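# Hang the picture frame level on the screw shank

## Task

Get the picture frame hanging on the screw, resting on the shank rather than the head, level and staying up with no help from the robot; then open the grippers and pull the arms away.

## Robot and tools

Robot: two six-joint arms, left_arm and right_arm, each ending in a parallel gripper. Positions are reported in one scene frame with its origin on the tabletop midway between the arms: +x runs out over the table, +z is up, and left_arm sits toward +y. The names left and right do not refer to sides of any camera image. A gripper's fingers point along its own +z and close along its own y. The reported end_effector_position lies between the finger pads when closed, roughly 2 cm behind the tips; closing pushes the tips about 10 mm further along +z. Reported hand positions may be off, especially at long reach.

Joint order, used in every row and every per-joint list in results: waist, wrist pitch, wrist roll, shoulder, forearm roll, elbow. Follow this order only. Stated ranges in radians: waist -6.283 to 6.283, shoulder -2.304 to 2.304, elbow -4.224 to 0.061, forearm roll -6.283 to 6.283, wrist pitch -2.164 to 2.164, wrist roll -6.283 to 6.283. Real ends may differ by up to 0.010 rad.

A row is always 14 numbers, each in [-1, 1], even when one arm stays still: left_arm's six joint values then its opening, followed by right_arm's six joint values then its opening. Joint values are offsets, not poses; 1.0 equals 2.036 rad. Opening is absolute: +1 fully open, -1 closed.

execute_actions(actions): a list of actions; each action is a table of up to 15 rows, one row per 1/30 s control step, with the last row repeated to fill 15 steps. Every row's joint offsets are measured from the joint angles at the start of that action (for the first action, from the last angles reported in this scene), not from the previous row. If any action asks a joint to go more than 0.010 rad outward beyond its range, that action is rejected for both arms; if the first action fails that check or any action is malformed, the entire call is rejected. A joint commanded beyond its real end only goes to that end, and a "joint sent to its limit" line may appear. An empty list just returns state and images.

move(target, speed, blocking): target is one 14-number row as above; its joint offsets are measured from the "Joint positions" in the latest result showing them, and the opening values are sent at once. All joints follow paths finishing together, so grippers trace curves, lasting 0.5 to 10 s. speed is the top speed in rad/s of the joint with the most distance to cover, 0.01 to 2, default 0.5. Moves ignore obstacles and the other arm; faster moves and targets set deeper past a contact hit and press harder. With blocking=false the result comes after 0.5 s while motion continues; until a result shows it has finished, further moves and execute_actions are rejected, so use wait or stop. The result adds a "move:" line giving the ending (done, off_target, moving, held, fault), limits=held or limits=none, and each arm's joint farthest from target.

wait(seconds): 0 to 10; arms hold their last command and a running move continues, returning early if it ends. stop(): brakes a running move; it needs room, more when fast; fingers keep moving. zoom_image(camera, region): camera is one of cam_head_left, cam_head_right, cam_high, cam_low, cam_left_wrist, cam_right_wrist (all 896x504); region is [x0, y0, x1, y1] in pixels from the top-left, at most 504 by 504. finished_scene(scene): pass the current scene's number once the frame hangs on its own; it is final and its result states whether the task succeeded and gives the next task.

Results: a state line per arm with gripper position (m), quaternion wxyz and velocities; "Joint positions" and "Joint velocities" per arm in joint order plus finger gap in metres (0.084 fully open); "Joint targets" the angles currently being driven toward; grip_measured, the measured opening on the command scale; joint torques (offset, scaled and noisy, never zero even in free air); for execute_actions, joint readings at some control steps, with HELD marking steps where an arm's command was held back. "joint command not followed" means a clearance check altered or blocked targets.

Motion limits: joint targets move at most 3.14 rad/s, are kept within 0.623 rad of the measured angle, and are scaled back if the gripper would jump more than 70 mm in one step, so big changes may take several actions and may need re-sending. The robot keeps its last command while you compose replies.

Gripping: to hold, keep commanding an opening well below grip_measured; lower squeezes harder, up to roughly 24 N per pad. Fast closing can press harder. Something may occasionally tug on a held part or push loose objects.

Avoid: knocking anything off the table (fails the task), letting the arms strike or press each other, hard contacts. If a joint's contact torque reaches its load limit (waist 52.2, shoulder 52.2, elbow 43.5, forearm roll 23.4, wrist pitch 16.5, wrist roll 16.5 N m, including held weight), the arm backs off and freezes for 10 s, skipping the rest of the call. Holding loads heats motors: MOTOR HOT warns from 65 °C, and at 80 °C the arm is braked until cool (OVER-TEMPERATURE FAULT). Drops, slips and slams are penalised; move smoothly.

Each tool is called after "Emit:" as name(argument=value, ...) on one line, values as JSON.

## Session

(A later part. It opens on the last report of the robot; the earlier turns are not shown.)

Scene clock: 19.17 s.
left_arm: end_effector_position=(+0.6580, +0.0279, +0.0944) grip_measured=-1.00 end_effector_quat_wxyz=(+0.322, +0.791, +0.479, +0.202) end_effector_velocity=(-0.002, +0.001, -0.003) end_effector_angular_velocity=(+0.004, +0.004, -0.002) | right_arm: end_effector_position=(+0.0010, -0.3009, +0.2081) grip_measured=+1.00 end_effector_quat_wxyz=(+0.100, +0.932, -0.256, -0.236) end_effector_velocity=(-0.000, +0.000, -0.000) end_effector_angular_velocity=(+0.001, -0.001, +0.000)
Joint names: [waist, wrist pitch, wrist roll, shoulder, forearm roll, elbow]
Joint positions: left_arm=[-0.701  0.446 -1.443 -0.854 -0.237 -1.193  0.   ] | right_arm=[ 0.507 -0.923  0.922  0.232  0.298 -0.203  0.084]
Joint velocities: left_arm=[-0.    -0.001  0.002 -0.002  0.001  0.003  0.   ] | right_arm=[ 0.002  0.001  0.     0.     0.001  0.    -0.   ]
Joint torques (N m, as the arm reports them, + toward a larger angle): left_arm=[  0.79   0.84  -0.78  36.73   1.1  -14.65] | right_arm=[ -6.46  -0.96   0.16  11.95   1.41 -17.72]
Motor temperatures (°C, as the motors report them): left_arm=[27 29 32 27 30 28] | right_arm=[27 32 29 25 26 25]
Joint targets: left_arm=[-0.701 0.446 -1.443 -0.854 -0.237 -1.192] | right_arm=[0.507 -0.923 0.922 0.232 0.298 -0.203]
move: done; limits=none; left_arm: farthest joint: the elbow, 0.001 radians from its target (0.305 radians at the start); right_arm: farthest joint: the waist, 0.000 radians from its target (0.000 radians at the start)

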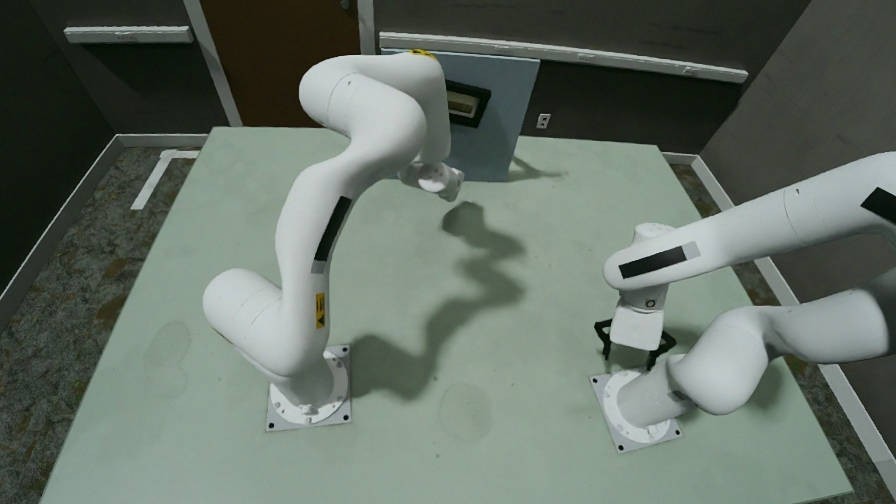

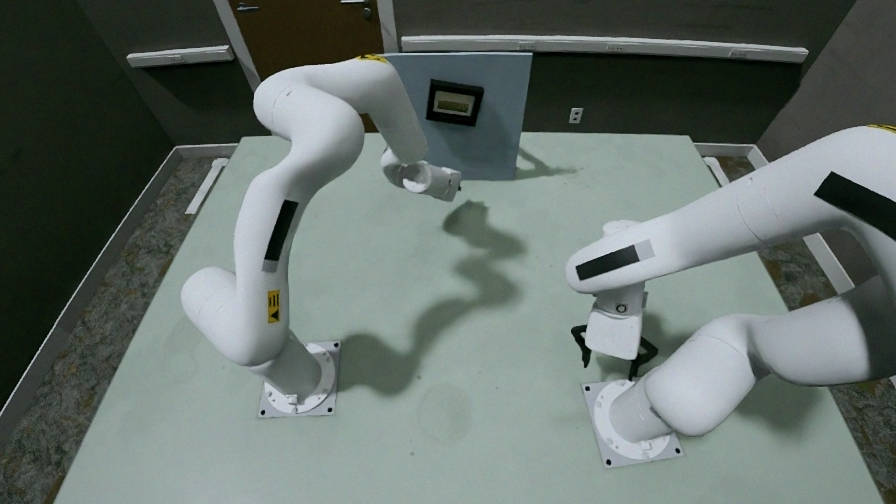

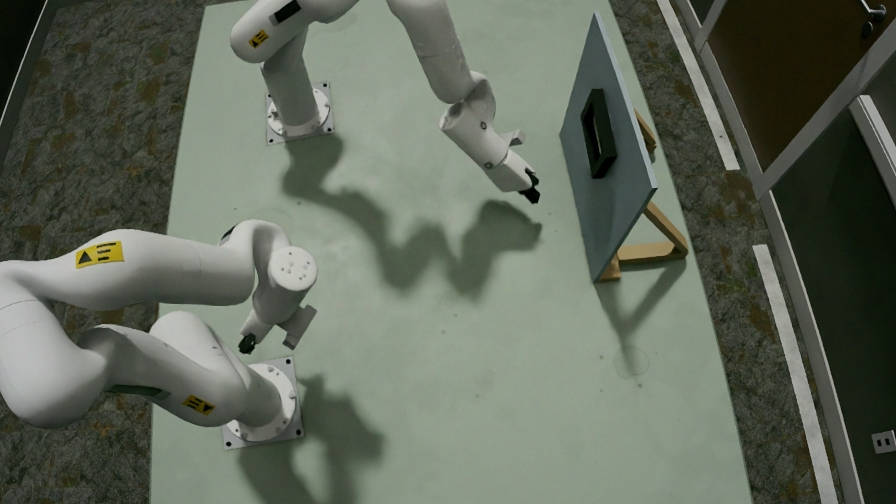

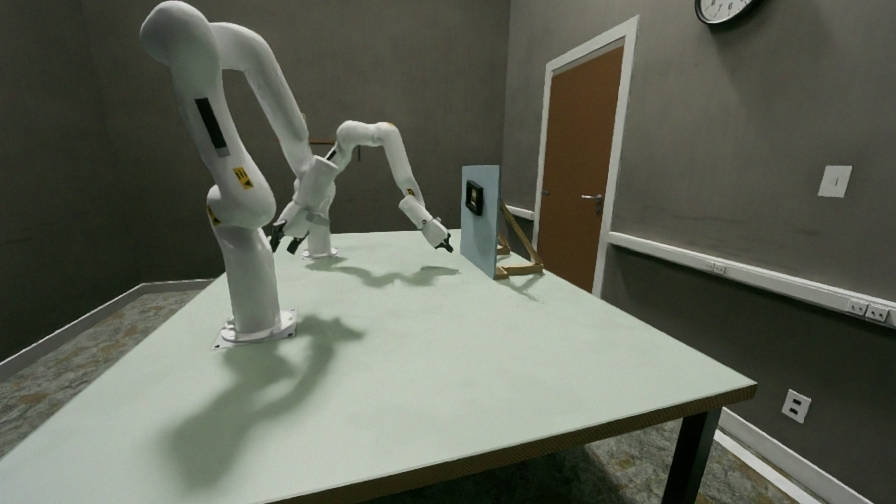

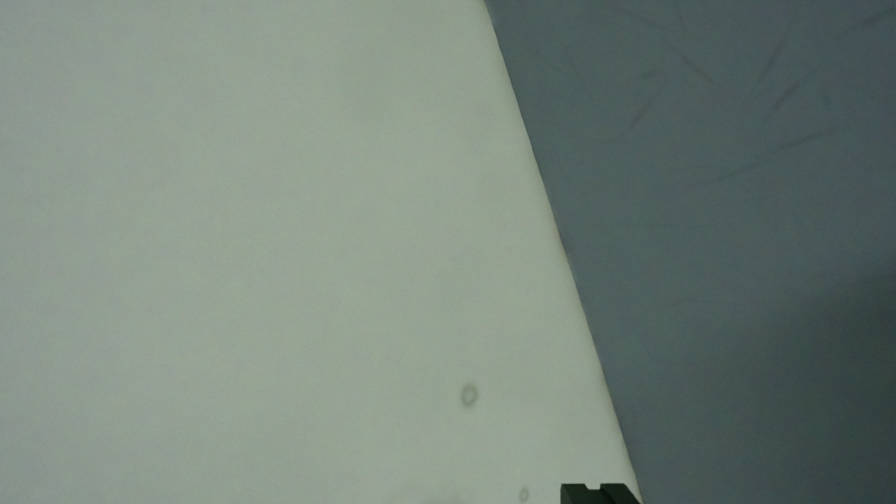

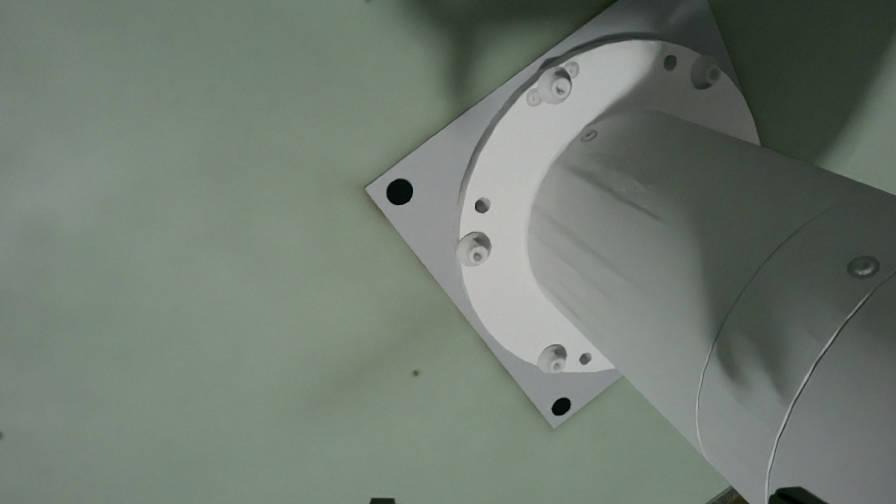

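Emit:
move(target=[0,0,0,0,0,-0.149,-1,0,0,0,0,0,0,1], speed=0.15)

Scene clock: 21.93 s.
left_arm: end_effector_position=(+0.7689, -0.0505, +0.2526) grip_measured=-1.00 end_effector_quat_wxyz=(+0.445, +0.730, +0.451, +0.255) end_effector_velocity=(+0.001, +0.000, +0.001) end_effector_angular_velocity=(-0.002, -0.001, +0.002) | right_arm: end_effector_position=(+0.0010, -0.3009, +0.2081) grip_measured=+1.00 end_effector_quat_wxyz=(+0.100, +0.932, -0.256, -0.236) end_effector_velocity=(+0.000, +0.000, +0.000) end_effector_angular_velocity=(+0.002, -0.001, -0.001)
Joint names: [waist, wrist pitch, wrist roll, shoulder, forearm roll, elbow]
Joint positions: left_arm=[-0.701  0.445 -1.443 -0.854 -0.237 -1.495  0.   ] | right_arm=[ 0.507 -0.923  0.922  0.232  0.298 -0.203  0.084]
Joint velocities: left_arm=[ 0.     0.001  0.    -0.    -0.002 -0.002  0.   ] | right_arm=[-0.001  0.001 -0.001  0.001  0.001 -0.     0.   ]
Joint torques (N m, as the arm reports them, + toward a larger angle): left_arm=[  7.05   2.19  -0.77  41.32   0.91 -23.52] | right_arm=[ -6.02  -0.96   0.2   11.78   1.63 -18.29]
Motor temperatures (°C, as the motors report them): left_arm=[27 29 32 27 30 28] | right_arm=[27 32 29 25 26 25]
Joint targets: left_arm=[-0.701 0.446 -1.443 -0.854 -0.237 -1.496] | right_arm=[0.507 -0.923 0.922 0.232 0.298 -0.203]
move: done; limits=none; left_arm: farthest joint: the elbow, 0.002 radians from its target (0.305 radians at the start); right_arm: farthest joint: the waist, 0.000 radians from its target (0.000 radians at the start)

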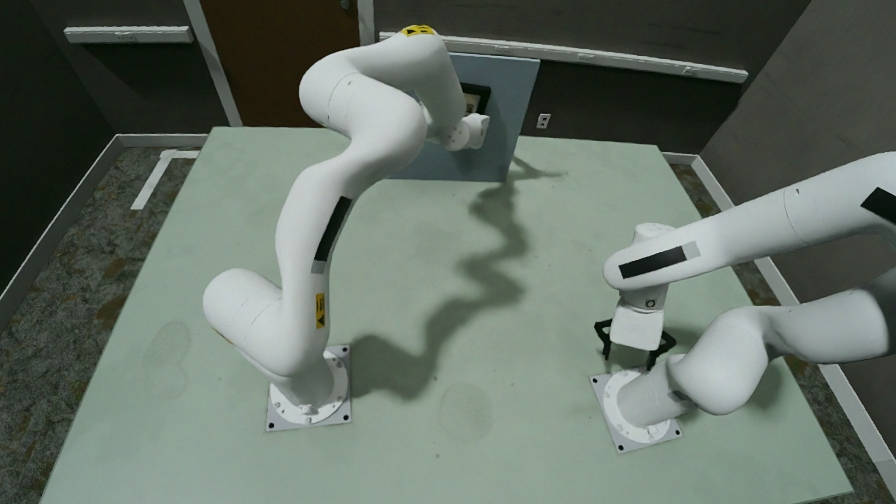

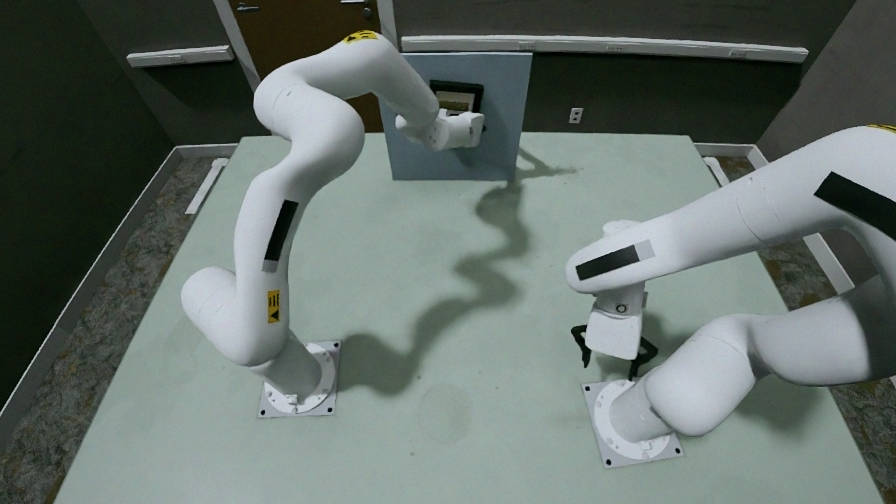

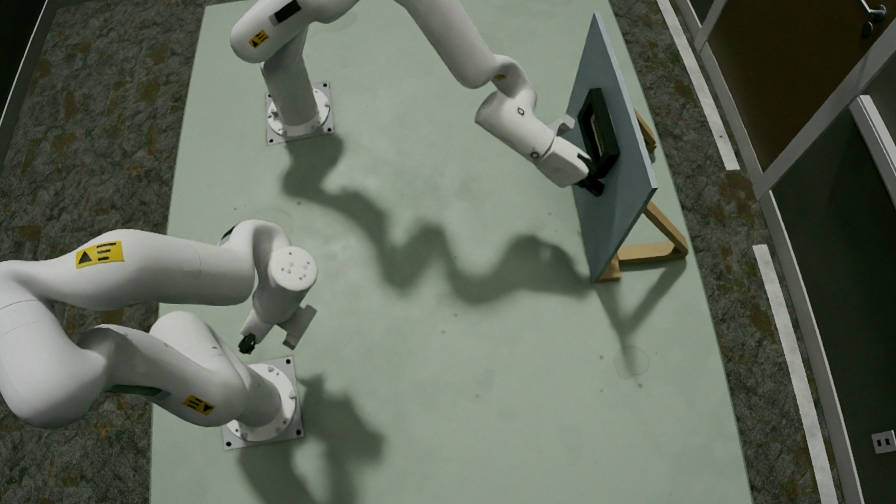

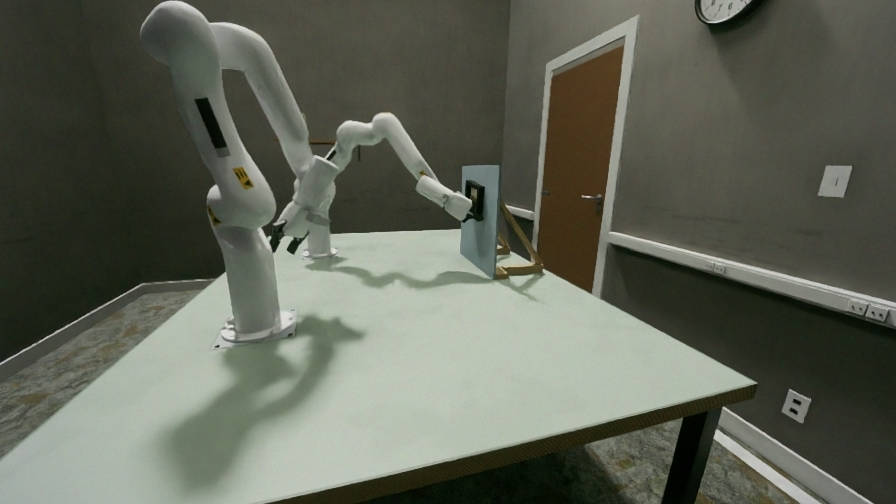

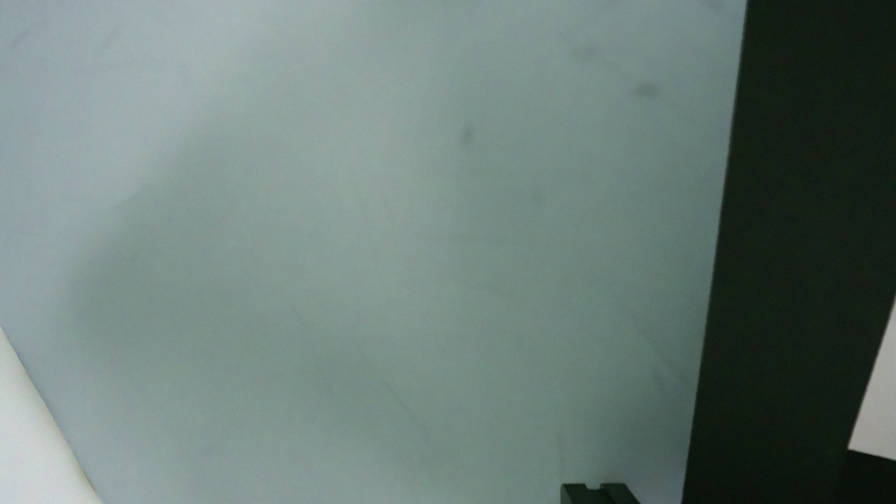

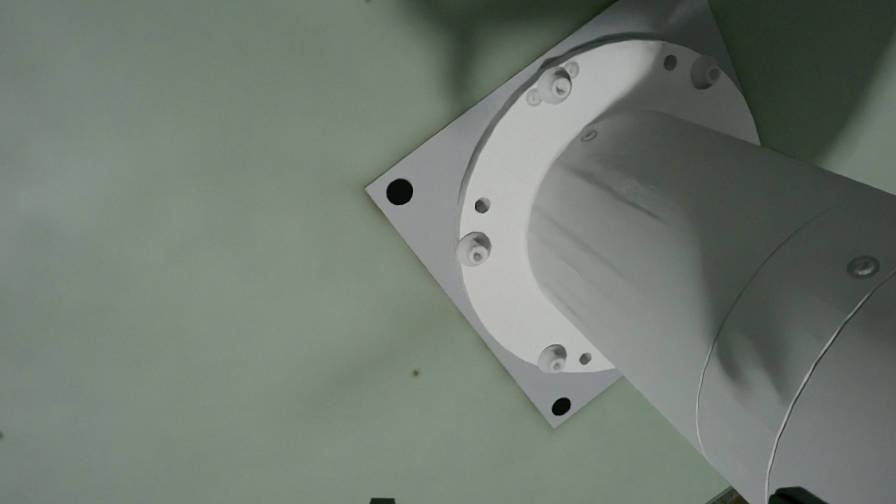

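Emit:
zoom_image(camera="cam_head_right", region=[380, 50, 540, 190])

Region (380, 50, 540, 190) of cam_head_right's 896x504 image, scaled by 3.150, with more detail than that image has; it fills the top 441 rows of this view, and the rest is white.

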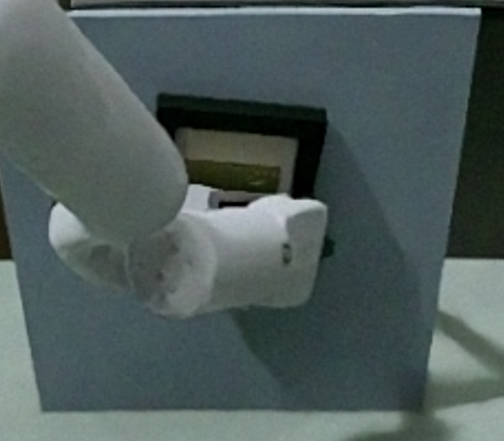

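Emit:
move(target=[0, -0.02, 0, 0.035, 0, 0.04, -1, 0, 0, 0, 0, 0, 0, 1], speed=0.1)

Emit:
zoom_image(camera="cam_head_right", region=[380, 50, 540, 190])

Scene clock: 23.93 s.
left_arm: end_effector_position=(+0.7452, -0.0365, +0.2583) grip_measured=-1.00 end_effector_quat_wxyz=(+0.427, +0.742, +0.456, +0.242) end_effector_velocity=(-0.000, -0.000, +0.000) end_effector_angular_velocity=(+0.001, -0.001, -0.001) | right_arm: end_effector_position=(+0.0010, -0.3009, +0.2081) grip_measured=+1.00 end_effector_quat_wxyz=(+0.100, +0.932, -0.256, -0.236) end_effector_velocity=(+0.000, -0.000, +0.000) end_effector_angular_velocity=(+0.000, -0.000, -0.001)
Joint names: [waist, wrist pitch, wrist roll, shoulder, forearm roll, elbow]
Joint positions: left_arm=[-0.701  0.404 -1.443 -0.783 -0.237 -1.413  0.   ] | right_arm=[ 0.507 -0.923  0.922  0.232  0.298 -0.203  0.084]
Joint velocities: left_arm=[-0.     0.     0.001  0.001 -0.     0.     0.   ] | right_arm=[-0.001 -0.001  0.     0.001 -0.    -0.    -0.   ]
Joint torques (N m, as the arm reports them, + toward a larger angle): left_arm=[  0.86   1.05  -0.77  38.02   1.37 -18.7 ] | right_arm=[ -7.04  -0.98   0.19  12.34   1.54 -17.97]
Motor temperatures (°C, as the motors report them): left_arm=[27 29 32 27 30 28] | right_arm=[27 32 29 25 26 26]
Joint targets: left_arm=[-0.701 0.404 -1.443 -0.783 -0.237 -1.413] | right_arm=[0.507 -0.923 0.922 0.232 0.298 -0.203]
move: done; limits=none; left_arm: farthest joint: the waist, 0.000 radians from its target (0.000 radians at the start); right_arm: farthest joint: the waist, 0.000 radians from its target (0.000 radians at the start)

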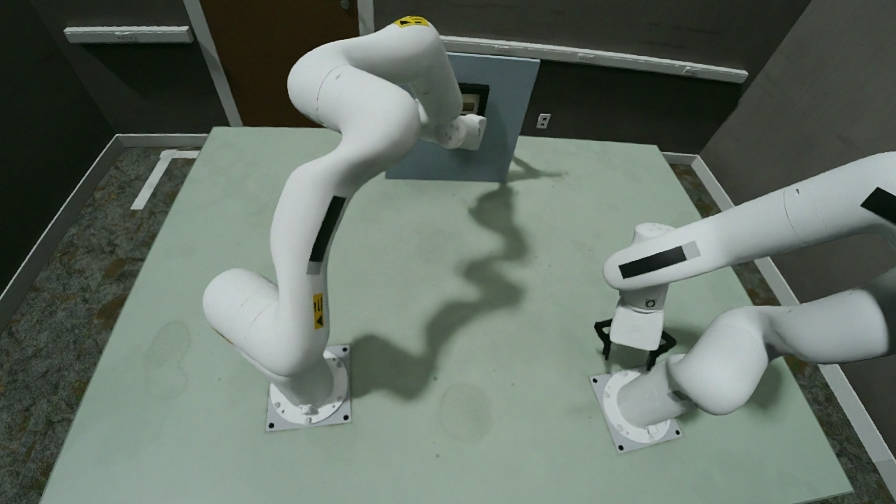

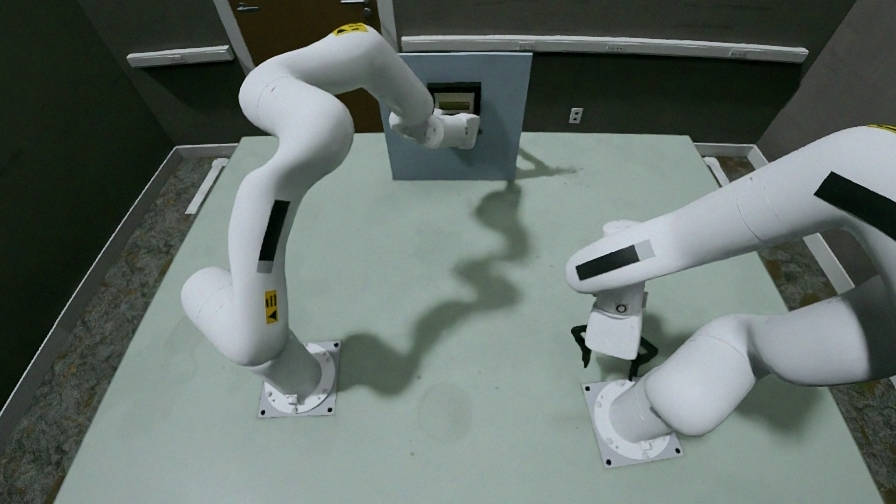

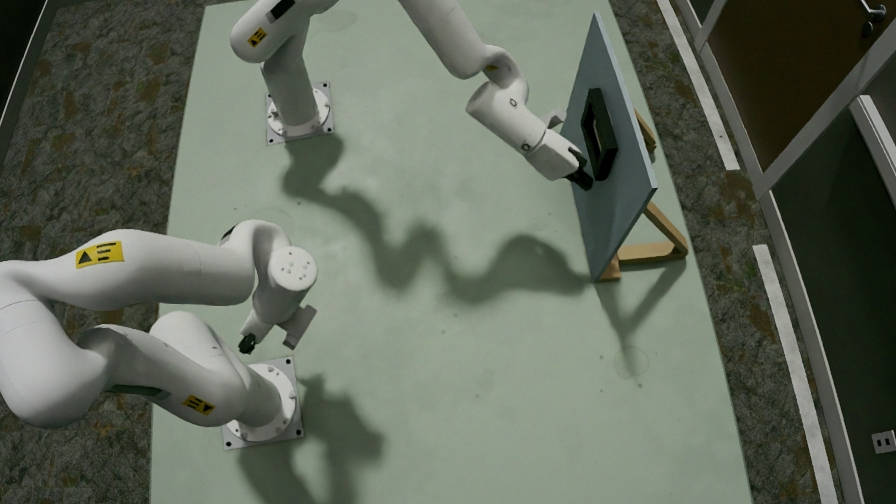

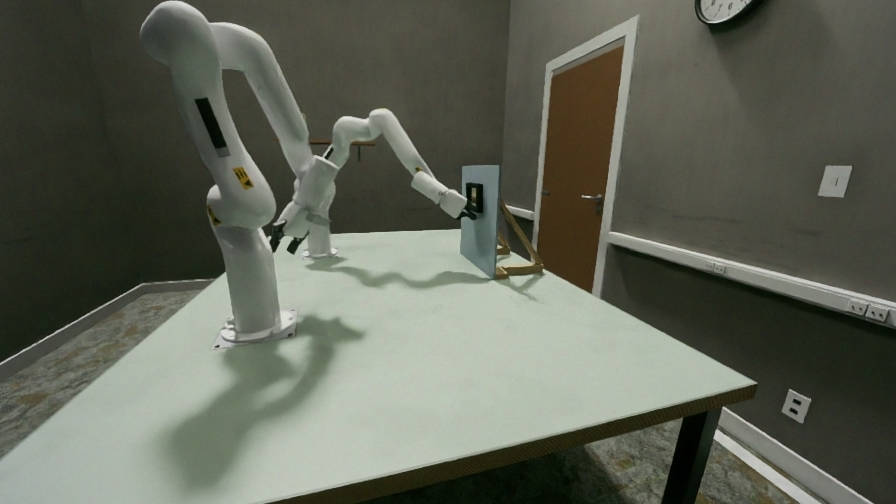

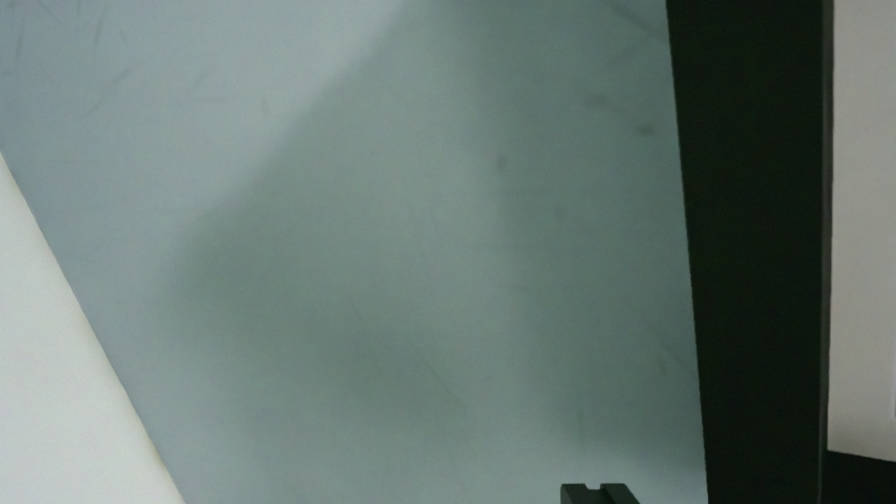

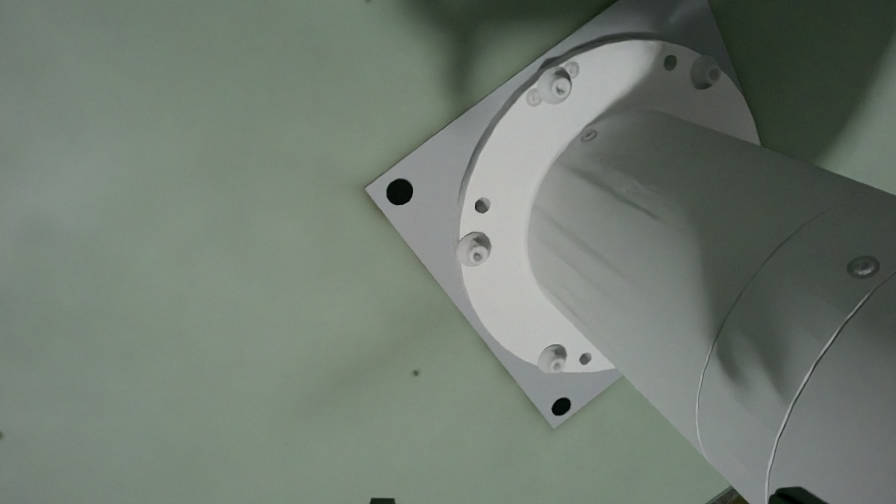

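Region (380, 50, 540, 190) of cam_head_right's 896x504 image, scaled by 3.150, with more detail than that image has; it fills the top 441 rows of this view, and the rest is white.

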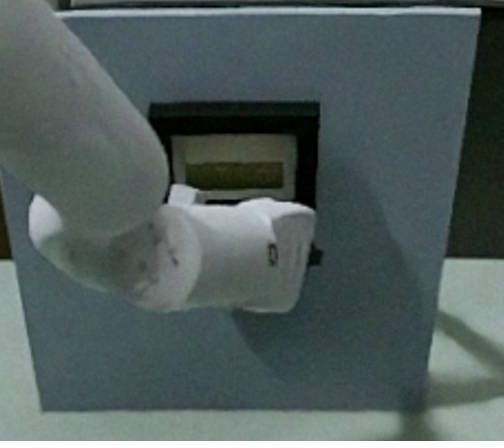

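Level. Retreat further the same way.

Emit:
move(target=[0, -0.04, 0, 0.06, 0, 0.1, -1, 0, 0, 0, 0, 0, 0, 1], speed=0.2)

Emit:
zoom_image(camera="cam_head_right", region=[380, 50, 540, 190])

Scene clock: 25.50 s.
left_arm: end_effector_position=(+0.6769, +0.0061, +0.2283) grip_measured=-1.00 end_effector_quat_wxyz=(+0.366, +0.776, +0.471, +0.205) end_effector_velocity=(-0.000, -0.000, +0.000) end_effector_angular_velocity=(-0.001, +0.001, +0.000) | right_arm: end_effector_position=(+0.0010, -0.3009, +0.2081) grip_measured=+1.00 end_effector_quat_wxyz=(+0.100, +0.932, -0.256, -0.236) end_effector_velocity=(-0.000, -0.000, -0.000) end_effector_angular_velocity=(+0.001, -0.000, +0.002)
Joint names: [waist, wrist pitch, wrist roll, shoulder, forearm roll, elbow]
Joint positions: left_arm=[-0.701  0.323 -1.443 -0.661 -0.237 -1.21   0.   ] | right_arm=[ 0.507 -0.923  0.922  0.232  0.298 -0.203  0.084]
Joint velocities: left_arm=[-0.    -0.    -0.002  0.001  0.     0.001  0.   ] | right_arm=[-0.     0.    -0.002  0.001 -0.001  0.001 -0.   ]
Joint torques (N m, as the arm reports them, + toward a larger angle): left_arm=[ -0.3    0.99  -0.72  34.61   0.98 -17.49] | right_arm=[ -5.79  -0.97   0.24  10.87   1.58 -18.06]
Motor temperatures (°C, as the motors report them): left_arm=[27 29 32 27 30 28] | right_arm=[27 32 29 25 26 26]
Joint targets: left_arm=[-0.701 0.323 -1.443 -0.661 -0.237 -1.210] | right_arm=[0.507 -0.923 0.922 0.232 0.298 -0.203]
move: done; limits=none; left_arm: farthest joint: the elbow, 0.001 radians from its target (0.204 radians at the start); right_arm: farthest joint: the waist, 0.000 radians from its target (0.000 radians at the start)

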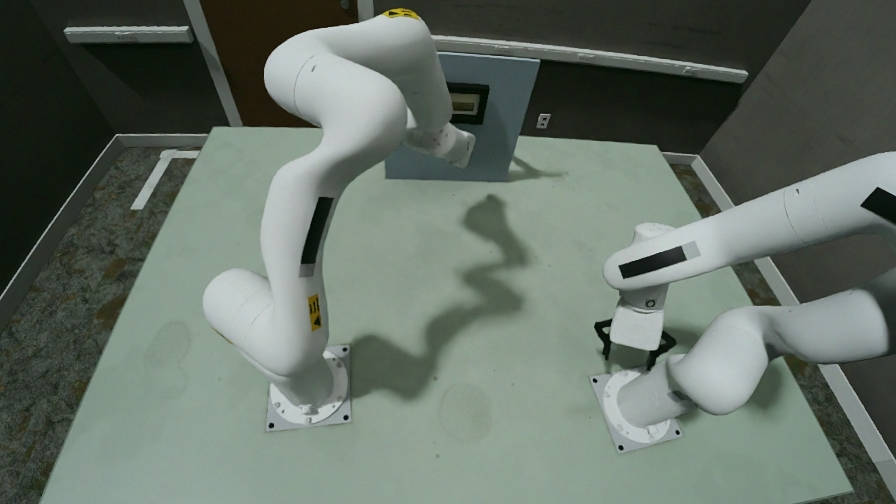

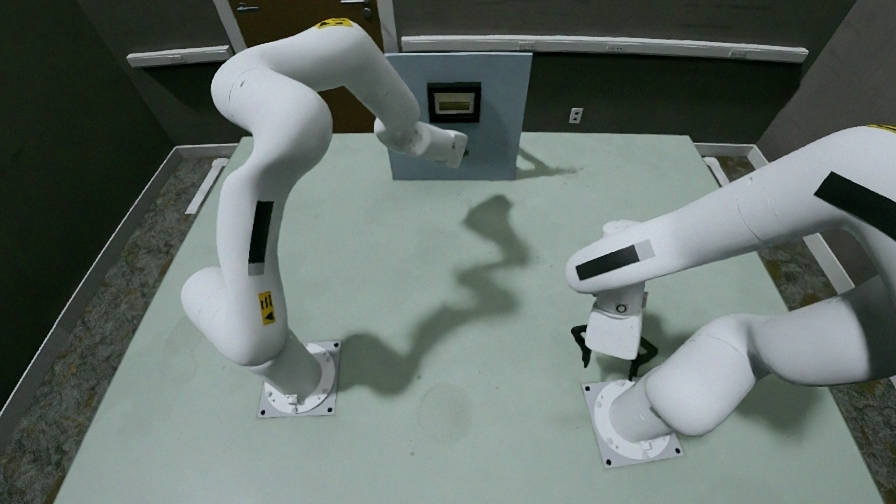

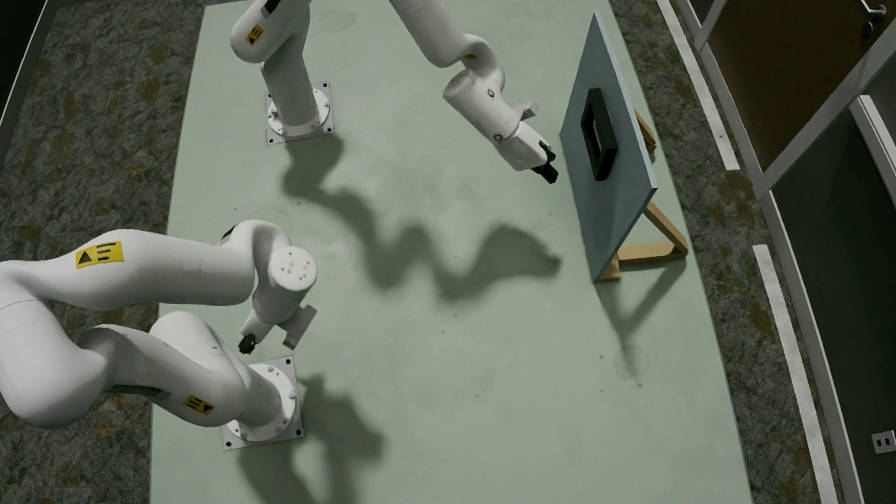

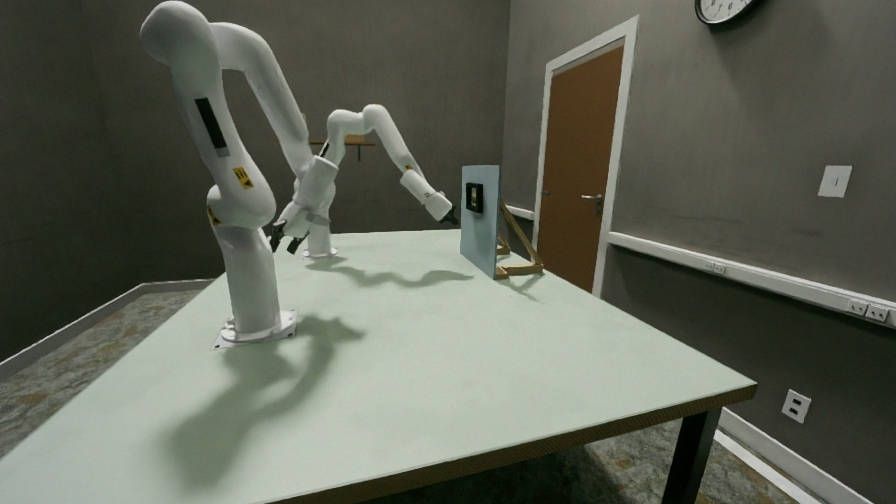

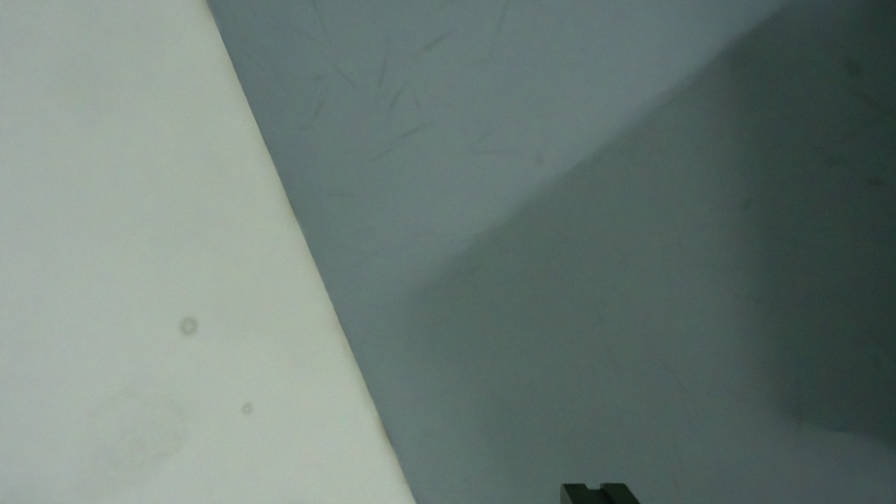

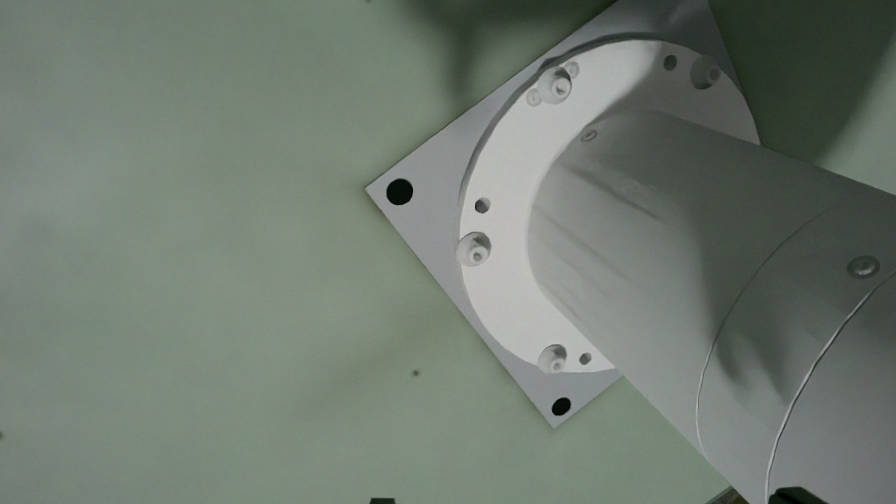

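Region (380, 50, 540, 190) of cam_head_right's 896x504 image, scaled by 3.150, with more detail than that image has; it fills the top 441 rows of this view, and the rest is white.

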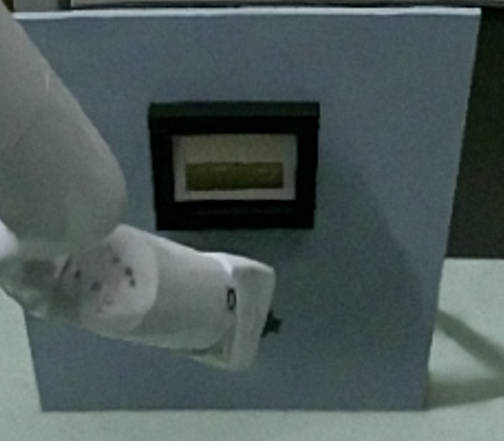

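Emit:
finished_scene(scene=2)

The scene is finished: the task was done.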